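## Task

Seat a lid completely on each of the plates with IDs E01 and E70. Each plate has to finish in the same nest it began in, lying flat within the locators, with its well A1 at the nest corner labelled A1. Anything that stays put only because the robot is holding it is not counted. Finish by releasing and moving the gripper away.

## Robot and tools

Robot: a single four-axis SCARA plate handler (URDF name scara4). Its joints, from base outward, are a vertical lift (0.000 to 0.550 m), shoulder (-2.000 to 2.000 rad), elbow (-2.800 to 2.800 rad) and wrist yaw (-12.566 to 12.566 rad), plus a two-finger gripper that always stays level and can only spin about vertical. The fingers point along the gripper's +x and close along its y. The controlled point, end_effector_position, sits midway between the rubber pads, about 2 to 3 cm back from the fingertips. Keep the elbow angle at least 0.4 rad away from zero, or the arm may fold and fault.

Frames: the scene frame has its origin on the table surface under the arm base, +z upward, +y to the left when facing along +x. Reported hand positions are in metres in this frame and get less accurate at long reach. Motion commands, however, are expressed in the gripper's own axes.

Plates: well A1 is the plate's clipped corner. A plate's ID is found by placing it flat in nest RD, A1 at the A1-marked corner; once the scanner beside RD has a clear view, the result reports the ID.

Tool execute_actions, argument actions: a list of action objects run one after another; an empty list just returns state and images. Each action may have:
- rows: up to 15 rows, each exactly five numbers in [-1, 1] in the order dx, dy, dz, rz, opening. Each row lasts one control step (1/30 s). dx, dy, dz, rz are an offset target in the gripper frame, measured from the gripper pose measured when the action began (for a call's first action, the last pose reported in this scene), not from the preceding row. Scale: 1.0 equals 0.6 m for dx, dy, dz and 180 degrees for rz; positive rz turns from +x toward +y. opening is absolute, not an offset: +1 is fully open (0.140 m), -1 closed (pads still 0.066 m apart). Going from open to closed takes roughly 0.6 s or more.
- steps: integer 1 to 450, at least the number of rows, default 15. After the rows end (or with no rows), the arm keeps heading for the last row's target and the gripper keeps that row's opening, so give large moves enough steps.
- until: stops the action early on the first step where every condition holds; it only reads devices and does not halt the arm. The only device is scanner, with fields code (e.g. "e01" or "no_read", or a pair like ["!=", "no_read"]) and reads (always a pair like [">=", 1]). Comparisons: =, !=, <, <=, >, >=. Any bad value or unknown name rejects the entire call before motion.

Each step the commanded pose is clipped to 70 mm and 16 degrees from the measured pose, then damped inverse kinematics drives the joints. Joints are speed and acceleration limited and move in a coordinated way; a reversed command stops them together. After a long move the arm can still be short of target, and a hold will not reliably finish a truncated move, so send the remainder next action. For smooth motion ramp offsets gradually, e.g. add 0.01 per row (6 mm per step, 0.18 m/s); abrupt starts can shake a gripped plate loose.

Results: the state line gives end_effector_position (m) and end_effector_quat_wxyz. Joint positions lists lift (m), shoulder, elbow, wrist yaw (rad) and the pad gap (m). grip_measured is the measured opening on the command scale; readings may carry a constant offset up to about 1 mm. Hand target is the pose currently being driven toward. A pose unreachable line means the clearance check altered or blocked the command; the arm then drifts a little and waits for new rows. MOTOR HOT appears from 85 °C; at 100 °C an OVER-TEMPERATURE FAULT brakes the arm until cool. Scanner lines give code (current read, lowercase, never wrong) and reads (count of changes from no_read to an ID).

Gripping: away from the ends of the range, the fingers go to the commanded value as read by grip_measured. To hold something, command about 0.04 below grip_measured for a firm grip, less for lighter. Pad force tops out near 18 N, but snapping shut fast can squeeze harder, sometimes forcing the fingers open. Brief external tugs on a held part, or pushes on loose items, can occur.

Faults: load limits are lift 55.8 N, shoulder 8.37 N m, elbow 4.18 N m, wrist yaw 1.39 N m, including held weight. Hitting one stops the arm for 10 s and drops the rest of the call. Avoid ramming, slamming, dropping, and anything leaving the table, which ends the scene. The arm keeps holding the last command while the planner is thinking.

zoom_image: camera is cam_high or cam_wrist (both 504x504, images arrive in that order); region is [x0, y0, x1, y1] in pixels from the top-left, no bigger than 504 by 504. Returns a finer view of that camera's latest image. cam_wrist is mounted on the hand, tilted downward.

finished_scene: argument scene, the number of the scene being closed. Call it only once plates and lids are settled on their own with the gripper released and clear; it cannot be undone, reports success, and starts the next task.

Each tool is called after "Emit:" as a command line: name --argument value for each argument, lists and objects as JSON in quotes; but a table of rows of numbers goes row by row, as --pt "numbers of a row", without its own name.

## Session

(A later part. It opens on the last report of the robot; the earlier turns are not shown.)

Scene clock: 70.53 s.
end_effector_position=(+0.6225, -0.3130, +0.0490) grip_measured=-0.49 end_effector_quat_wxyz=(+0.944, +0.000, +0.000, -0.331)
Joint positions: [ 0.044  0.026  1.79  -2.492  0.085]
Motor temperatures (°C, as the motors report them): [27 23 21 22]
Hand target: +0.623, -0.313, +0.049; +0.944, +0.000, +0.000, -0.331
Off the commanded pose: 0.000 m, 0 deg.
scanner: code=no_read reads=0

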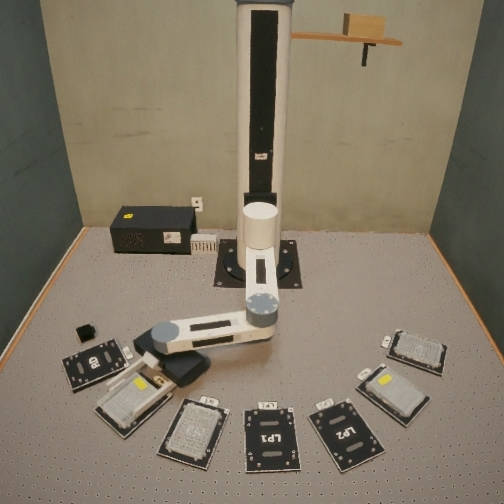

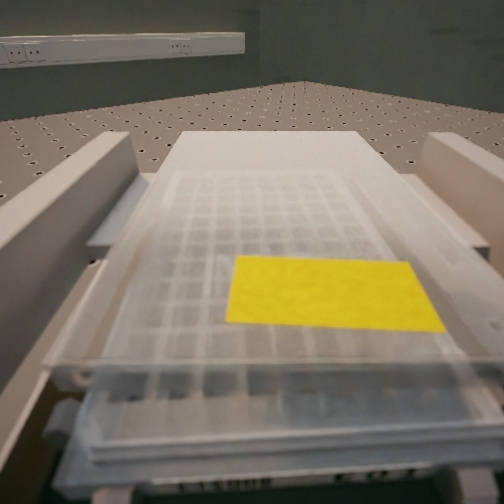

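Emit:
execute_actions --actions '[{"rows":[[-0.006,0,-0.011,0.01,-0.53]],"steps":25}]'

Scene clock: 71.63 s.
end_effector_position=(+0.6196, -0.3109, +0.0424) grip_measured=-0.49 end_effector_quat_wxyz=(+0.949, +0.000, +0.000, -0.317)
Joint positions: [ 0.037  0.026  1.766 -2.437  0.085]
Motor temperatures (°C, as the motors report them): [27 23 21 22]
Hand target: +0.620, -0.311, +0.042; +0.949, +0.000, +0.000, -0.316
Off the commanded pose: 0.000 m, 0 deg.
scanner: code=no_read reads=0

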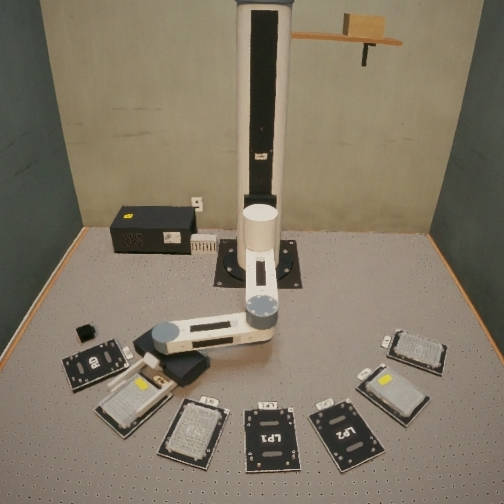

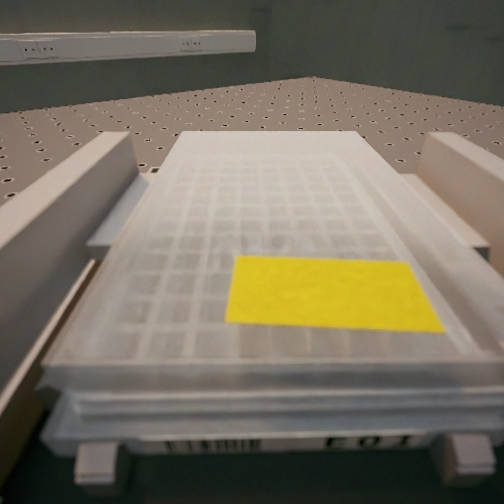

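Emit:
execute_actions --actions '[{"rows":[[0,0.002,-0.007,0,-0.53]],"steps":20},{"rows":[[0,0,0,0,0.2]],"steps":20},{"rows":[[0,0,0.03,0,0.2]],"steps":15},{"rows":[[-0.15,0,0,0,0.2]],"steps":35}]'

Emit:
zoom_image --camera "cam_wrist" --region '[100, 100, 420, 340]'

Scene clock: 82.07 s.
end_effector_position=(+0.6197, -0.3106, +0.0405) grip_measured=-0.49 end_effector_quat_wxyz=(+0.948, +0.000, +0.000, -0.318)
Joint positions: [ 0.036  0.028  1.766 -2.44   0.085]
Motor temperatures (°C, as the motors report them): [27 23 21 22]
Hand target: +0.620, -0.311, +0.040; +0.948, +0.000, +0.000, -0.318
Off the commanded pose: 0.003 m, 0 deg.
TORQUE FAULT: the external load on joint 1 (lift) reached its load limit, and the arm stopped for 10 seconds. The arm's remaining commands of this call were not run. The arm holds where it stopped, with its grip as last carried out, and accepts commands again: back off and push less far. The arm stops again, at the same cost, whenever a joint's load reaches its limit.
scanner: code=no_read reads=0

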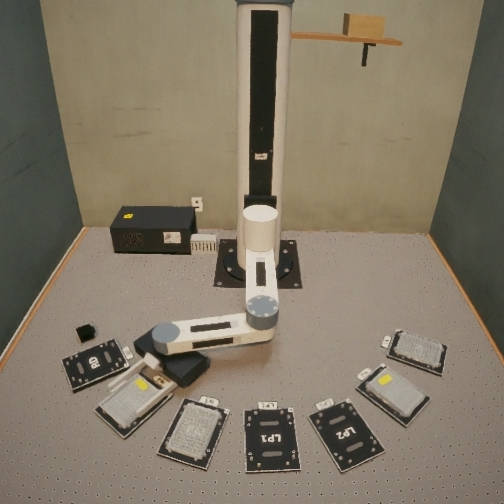

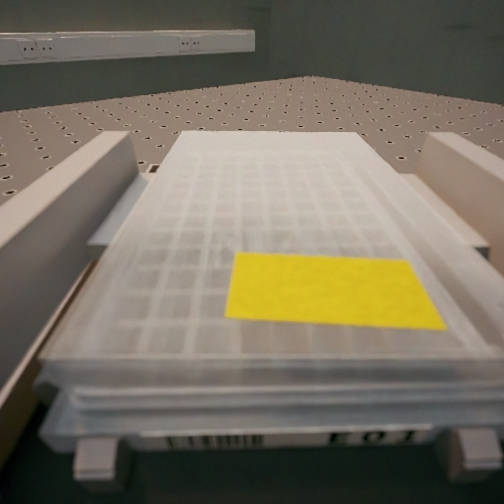

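Region (100, 100, 420, 340) of cam_wrist's 504x504 image, scaled by 1.575, with more detail than that image has; it fills the top 378 rows of this view, and the rest is white.

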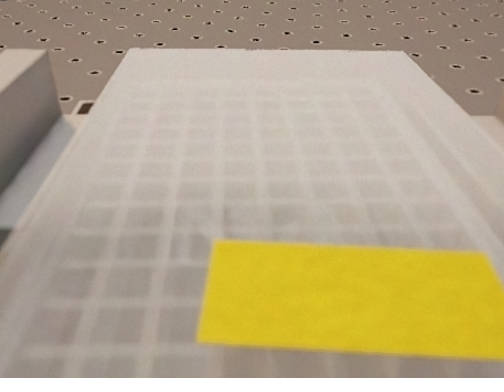

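Seated at about z 0.041, it seems.

Emit:
execute_actions --actions '[{"rows":[[0,0,0.001,0,0.2]],"steps":20},{"rows":[[0,0,0.03,0,0.2]],"steps":15},{"rows":[[-0.15,0,0,0,0.2]],"steps":35}]'

Emit:
zoom_image --camera "cam_wrist" --region '[100, 100, 420, 340]'

Scene clock: 84.63 s.
end_effector_position=(+0.5478, -0.2564, +0.0592) grip_measured=+0.20 end_effector_quat_wxyz=(+0.948, +0.000, +0.000, -0.318)
Joint positions: [ 0.054  0.244  1.282 -2.174  0.11 ]
Motor temperatures (°C, as the motors report them): [27 23 21 22]
Hand target: +0.548, -0.256, +0.059; +0.948, +0.000, +0.000, -0.318
Off the commanded pose: 0.000 m, 0 deg.
scanner: code=no_read reads=0

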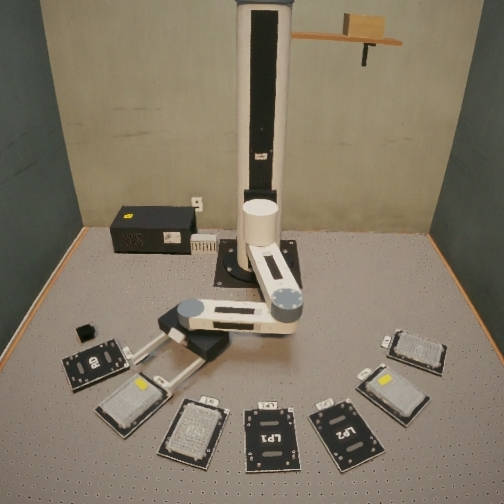

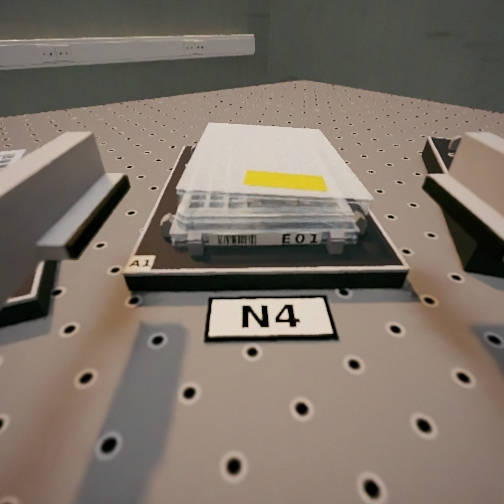

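Region (100, 100, 420, 340) of cam_wrist's 504x504 image, scaled by 1.575, with more detail than that image has; it fills the top 378 rows of this view, and the rest is white.

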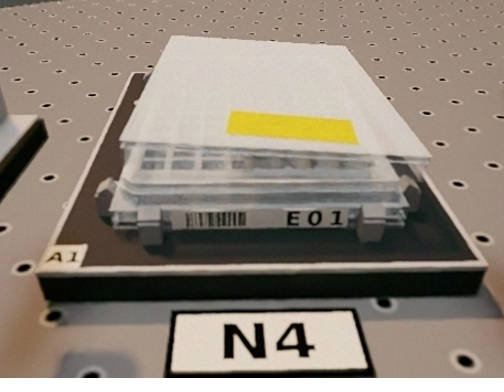

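Emit:
execute_actions --actions '[{"rows":[[0.15,0,0,0,0.2]],"steps":35},{"rows":[[0,0,-0.03,0,0.2]],"steps":20},{"rows":[[0,0.022,0,0,0.2]],"steps":25},{"rows":[[0,-0.022,0,0,0.2]],"steps":15},{"rows":[[0,0,0.03,0,0.2]],"steps":15},{"rows":[[-0.15,0,0,0,0.2]],"steps":35}]'

Emit:
zoom_image --camera "cam_wrist" --region '[100, 100, 420, 340]'

Scene clock: 89.90 s.
end_effector_position=(+0.5477, -0.2565, +0.0592) grip_measured=+0.20 end_effector_quat_wxyz=(+0.948, +0.000, +0.000, -0.318)
Joint positions: [ 0.054  0.244  1.282 -2.174  0.11 ]
Motor temperatures (°C, as the motors report them): [27 23 21 22]
Hand target: +0.548, -0.256, +0.059; +0.948, +0.000, +0.000, -0.318
Off the commanded pose: 0.000 m, 0 deg.
scanner: code=no_read reads=0

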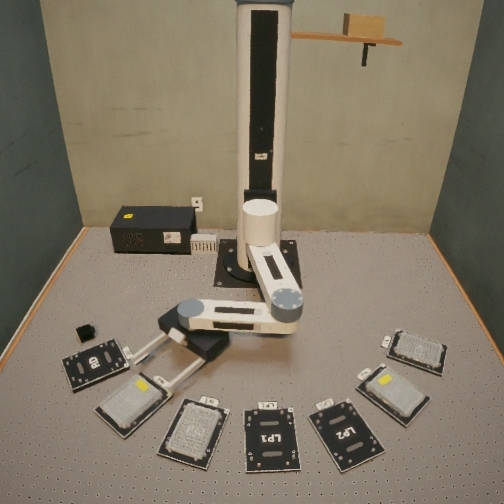

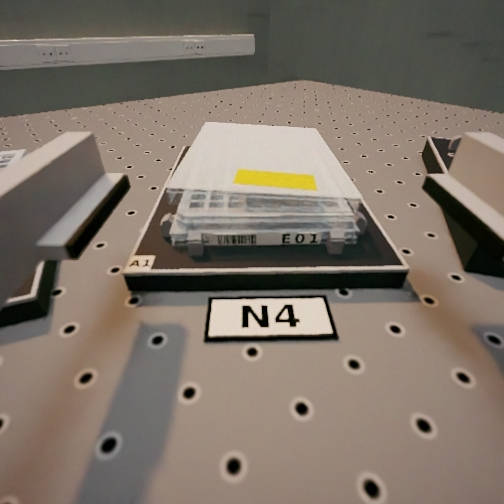

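Region (100, 100, 420, 340) of cam_wrist's 504x504 image, scaled by 1.575, with more detail than that image has; it fills the top 378 rows of this view, and the rest is white.

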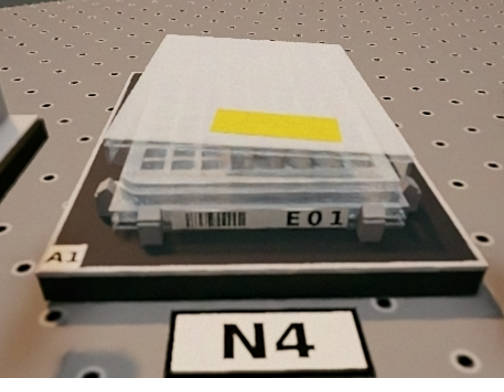

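Emit:
execute_actions --actions '[{"rows":[[0.15,0.005,0,0,0.2]],"steps":35},{"rows":[[0,0,-0.03,0,0.2]],"steps":20},{"rows":[[0,0,0,0,-0.53]],"steps":25},{"rows":[[0,0,0.008,0,-0.53]],"steps":12},{"rows":[[-0.006,-0.003,0,0,-0.53]],"steps":15},{"rows":[[0,0,-0.004,0,-0.53]],"steps":12},{"rows":[[0,0,0,0,0.2]],"steps":20},{"rows":[[0,0,0.03,0,0.2]],"steps":15},{"rows":[[-0.15,0,0,0,0.2]],"steps":35}]'

Emit:
zoom_image --camera "cam_wrist" --region '[100, 100, 420, 340]'

Scene clock: 96.63 s.
end_effector_position=(+0.5454, -0.2535, +0.0616) grip_measured=+0.20 end_effector_quat_wxyz=(+0.948, +0.000, +0.000, -0.318)
Joint positions: [ 0.057  0.255  1.265 -2.169  0.11 ]
Motor temperatures (°C, as the motors report them): [27 23 21 22]
Hand target: +0.545, -0.253, +0.062; +0.948, +0.000, +0.000, -0.318
Off the commanded pose: 0.000 m, 0 deg.
scanner: code=no_read reads=0

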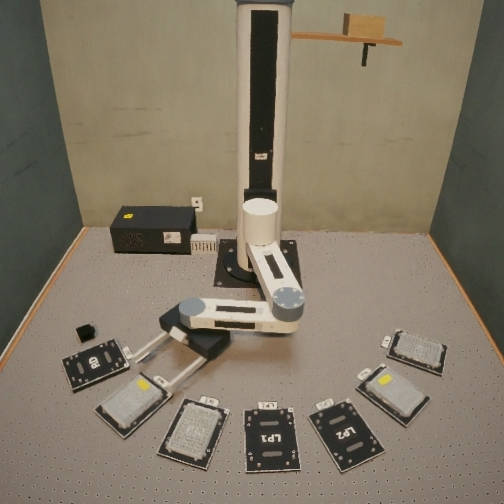

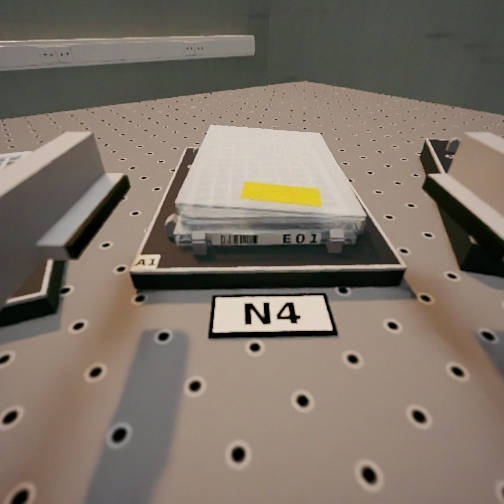

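Region (100, 100, 420, 340) of cam_wrist's 504x504 image, scaled by 1.575, with more detail than that image has; it fills the top 378 rows of this view, and the rest is white.

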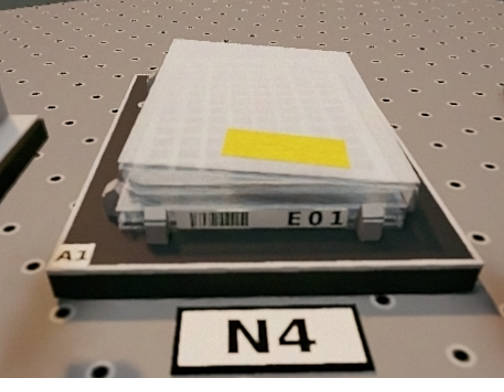

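Emit:
execute_actions --actions '[{"rows":[[0.15,0,0,0,0.2]],"steps":35},{"rows":[[0,0,-0.038,0,0.2]],"steps":20},{"rows":[[0,0.018,0,0,0.2]],"steps":25},{"rows":[[0,-0.018,0,0,0.2]],"steps":15},{"rows":[[0,0,0.03,0,0.2]],"steps":15},{"rows":[[-0.15,0,0,0,0.2]],"steps":35}]'

Emit:
zoom_image --camera "cam_wrist" --region '[100, 100, 420, 340]'

Scene clock: 102.03 s.
end_effector_position=(+0.5454, -0.2535, +0.0568) grip_measured=+0.20 end_effector_quat_wxyz=(+0.948, +0.000, +0.000, -0.318)
Joint positions: [ 0.052  0.255  1.265 -2.169  0.11 ]
Motor temperatures (°C, as the motors report them): [28 23 21 22]
Hand target: +0.545, -0.254, +0.057; +0.948, +0.000, +0.000, -0.318
Off the commanded pose: 0.000 m, 0 deg.
scanner: code=no_read reads=0

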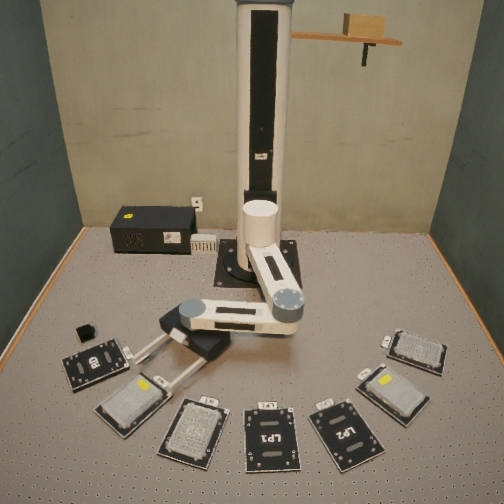

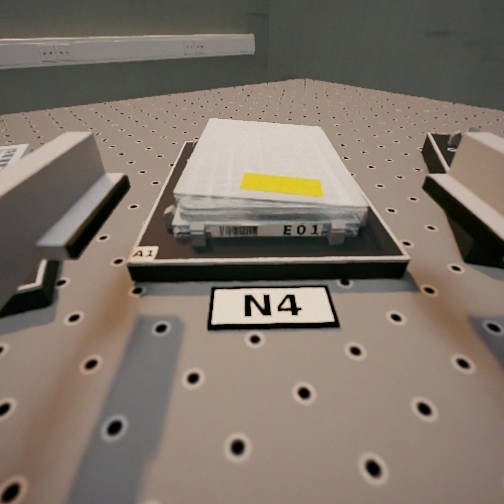

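Region (100, 100, 420, 340) of cam_wrist's 504x504 image, scaled by 1.575, with more detail than that image has; it fills the top 378 rows of this view, and the rest is white.

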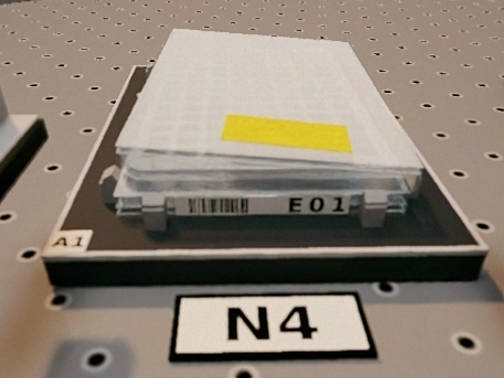

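No change; push further and lower.

Emit:
execute_actions --actions '[{"rows":[[0.15,0,0,0,0.2]],"steps":35},{"rows":[[0,0,-0.035,0,0.2]],"steps":20},{"rows":[[0,0.026,0,0,0.2]],"steps":25},{"rows":[[0,-0.026,0,0,0.2]],"steps":15},{"rows":[[0,0,0.035,0,0.2]],"steps":15},{"rows":[[-0.15,0,0,0,0.2]],"steps":35}]'

Emit:
zoom_image --camera "cam_wrist" --region '[100, 100, 420, 340]'

Scene clock: 110.37 s.
end_effector_position=(+0.5454, -0.2535, +0.0568) grip_measured=+0.20 end_effector_quat_wxyz=(+0.948, +0.000, +0.000, -0.318)
Joint positions: [ 0.052  0.255  1.265 -2.168  0.11 ]
Motor temperatures (°C, as the motors report them): [28 23 21 22]
Hand target: +0.545, -0.254, +0.057; +0.948, +0.000, +0.000, -0.318
Off the commanded pose: 0.000 m, 0 deg.
scanner: code=no_read reads=0

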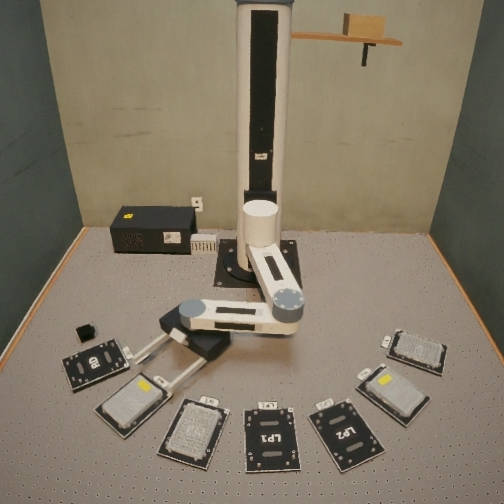

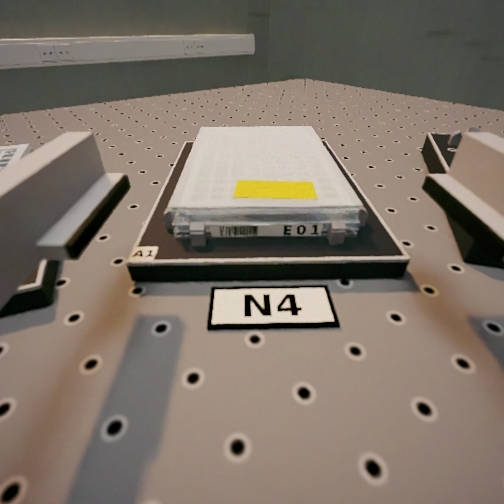

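Region (100, 100, 420, 340) of cam_wrist's 504x504 image, scaled by 1.575, with more detail than that image has; it fills the top 378 rows of this view, and the rest is white.

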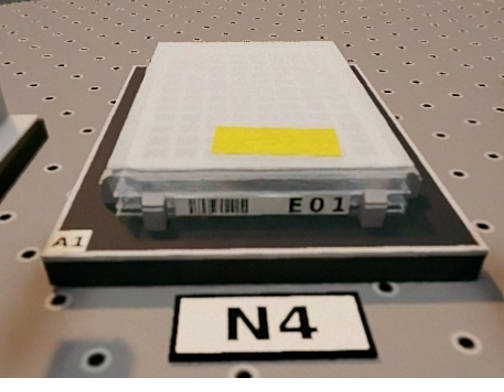

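Emit:
execute_actions --actions '[{"rows":[[-0.588,0.691,0,0.436,0.2]],"steps":100}]'

Emit:
zoom_image --camera "cam_wrist" --region '[100, 100, 420, 340]'

Scene clock: 114.07 s.
end_effector_position=(+0.5146, +0.2901, +0.0568) grip_measured=+0.20 end_effector_quat_wxyz=(+0.936, +0.000, +0.000, +0.353)
Joint positions: [ 0.052  1.539  1.253 -2.071  0.11 ]
Motor temperatures (°C, as the motors report them): [28 23 21 22]
Hand target: +0.514, +0.290, +0.057; +0.936, +0.000, +0.000, +0.353
Off the commanded pose: 0.000 m, 0 deg.
scanner: code=no_read reads=0

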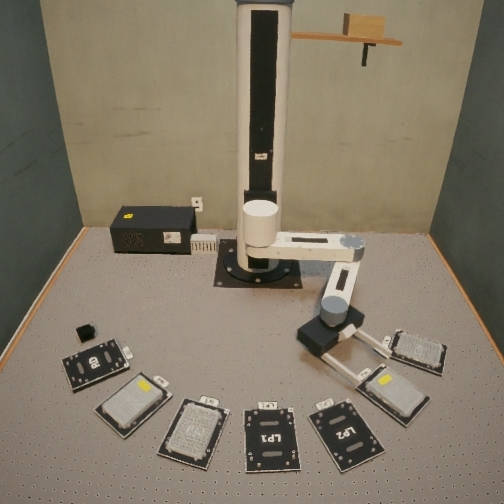

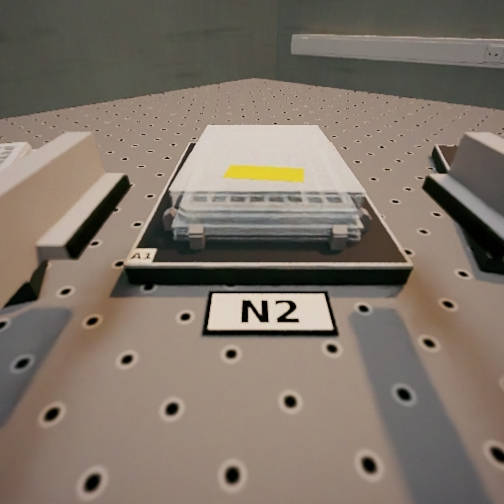

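Region (100, 100, 420, 340) of cam_wrist's 504x504 image, scaled by 1.575, with more detail than that image has; it fills the top 378 rows of this view, and the rest is white.

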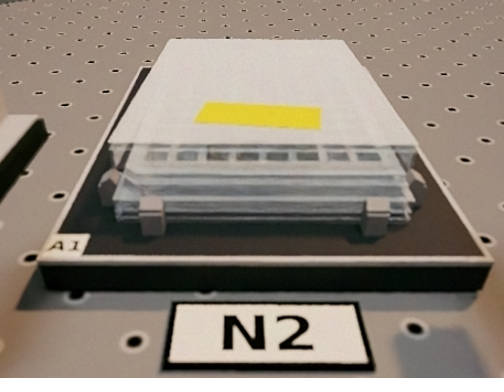

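Near end is up: regrip, pull back 4 mm.

Emit:
execute_actions --actions '[{"rows":[[0.15,0.003,0,0,0.2]],"steps":35},{"rows":[[0,0,-0.027,0,0.2]],"steps":20},{"rows":[[0,0,0,0,-0.53]],"steps":25},{"rows":[[0,0,0.008,0,-0.53]],"steps":12},{"rows":[[-0.007,0,0,0,-0.53]],"steps":15},{"rows":[[0,0,-0.004,0,-0.53]],"steps":12},{"rows":[[0,0,0,0,0.2]],"steps":20},{"rows":[[0,0,0.025,0,0.2]],"steps":15},{"rows":[[-0.15,0,0,0,0.2]],"steps":35}]'

Emit:
zoom_image --camera "cam_wrist" --region '[100, 100, 420, 340]'

Scene clock: 120.77 s.
end_effector_position=(+0.5103, +0.2886, +0.0580) grip_measured=+0.20 end_effector_quat_wxyz=(+0.936, +0.000, +0.000, +0.353)
Joint positions: [ 0.053  1.552  1.233 -2.065  0.11 ]
Motor temperatures (°C, as the motors report them): [28 23 21 22]
Hand target: +0.510, +0.289, +0.058; +0.936, +0.000, +0.000, +0.353
Off the commanded pose: 0.000 m, 0 deg.
scanner: code=no_read reads=0

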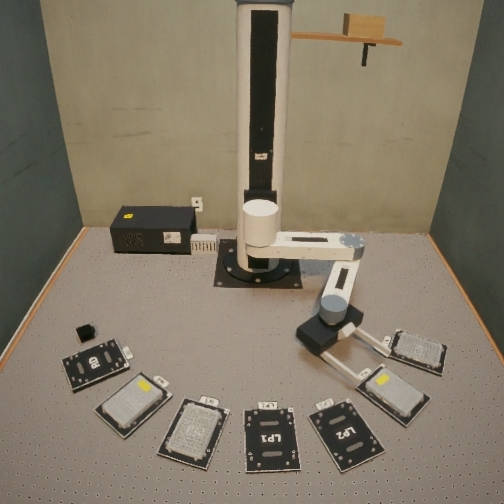

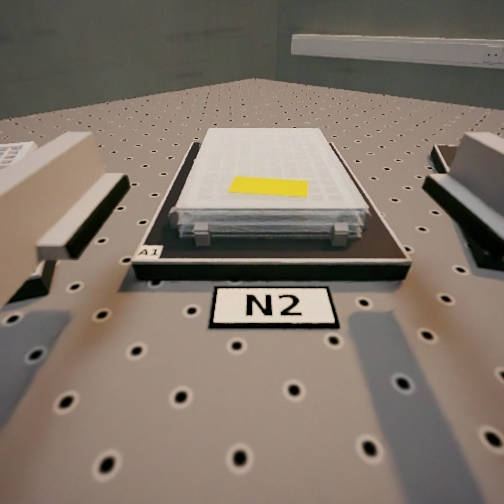

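Region (100, 100, 420, 340) of cam_wrist's 504x504 image, scaled by 1.575, with more detail than that image has; it fills the top 378 rows of this view, and the rest is white.

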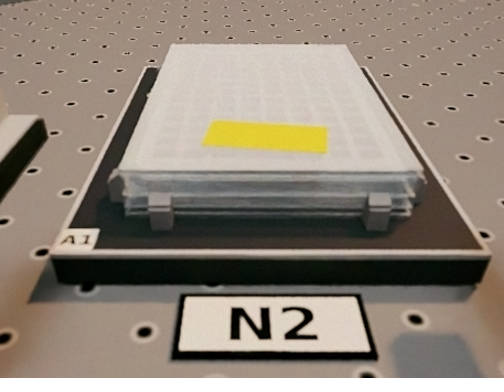

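Seated.

Emit:
finished_scene --scene 1

The scene is finished: the task was done.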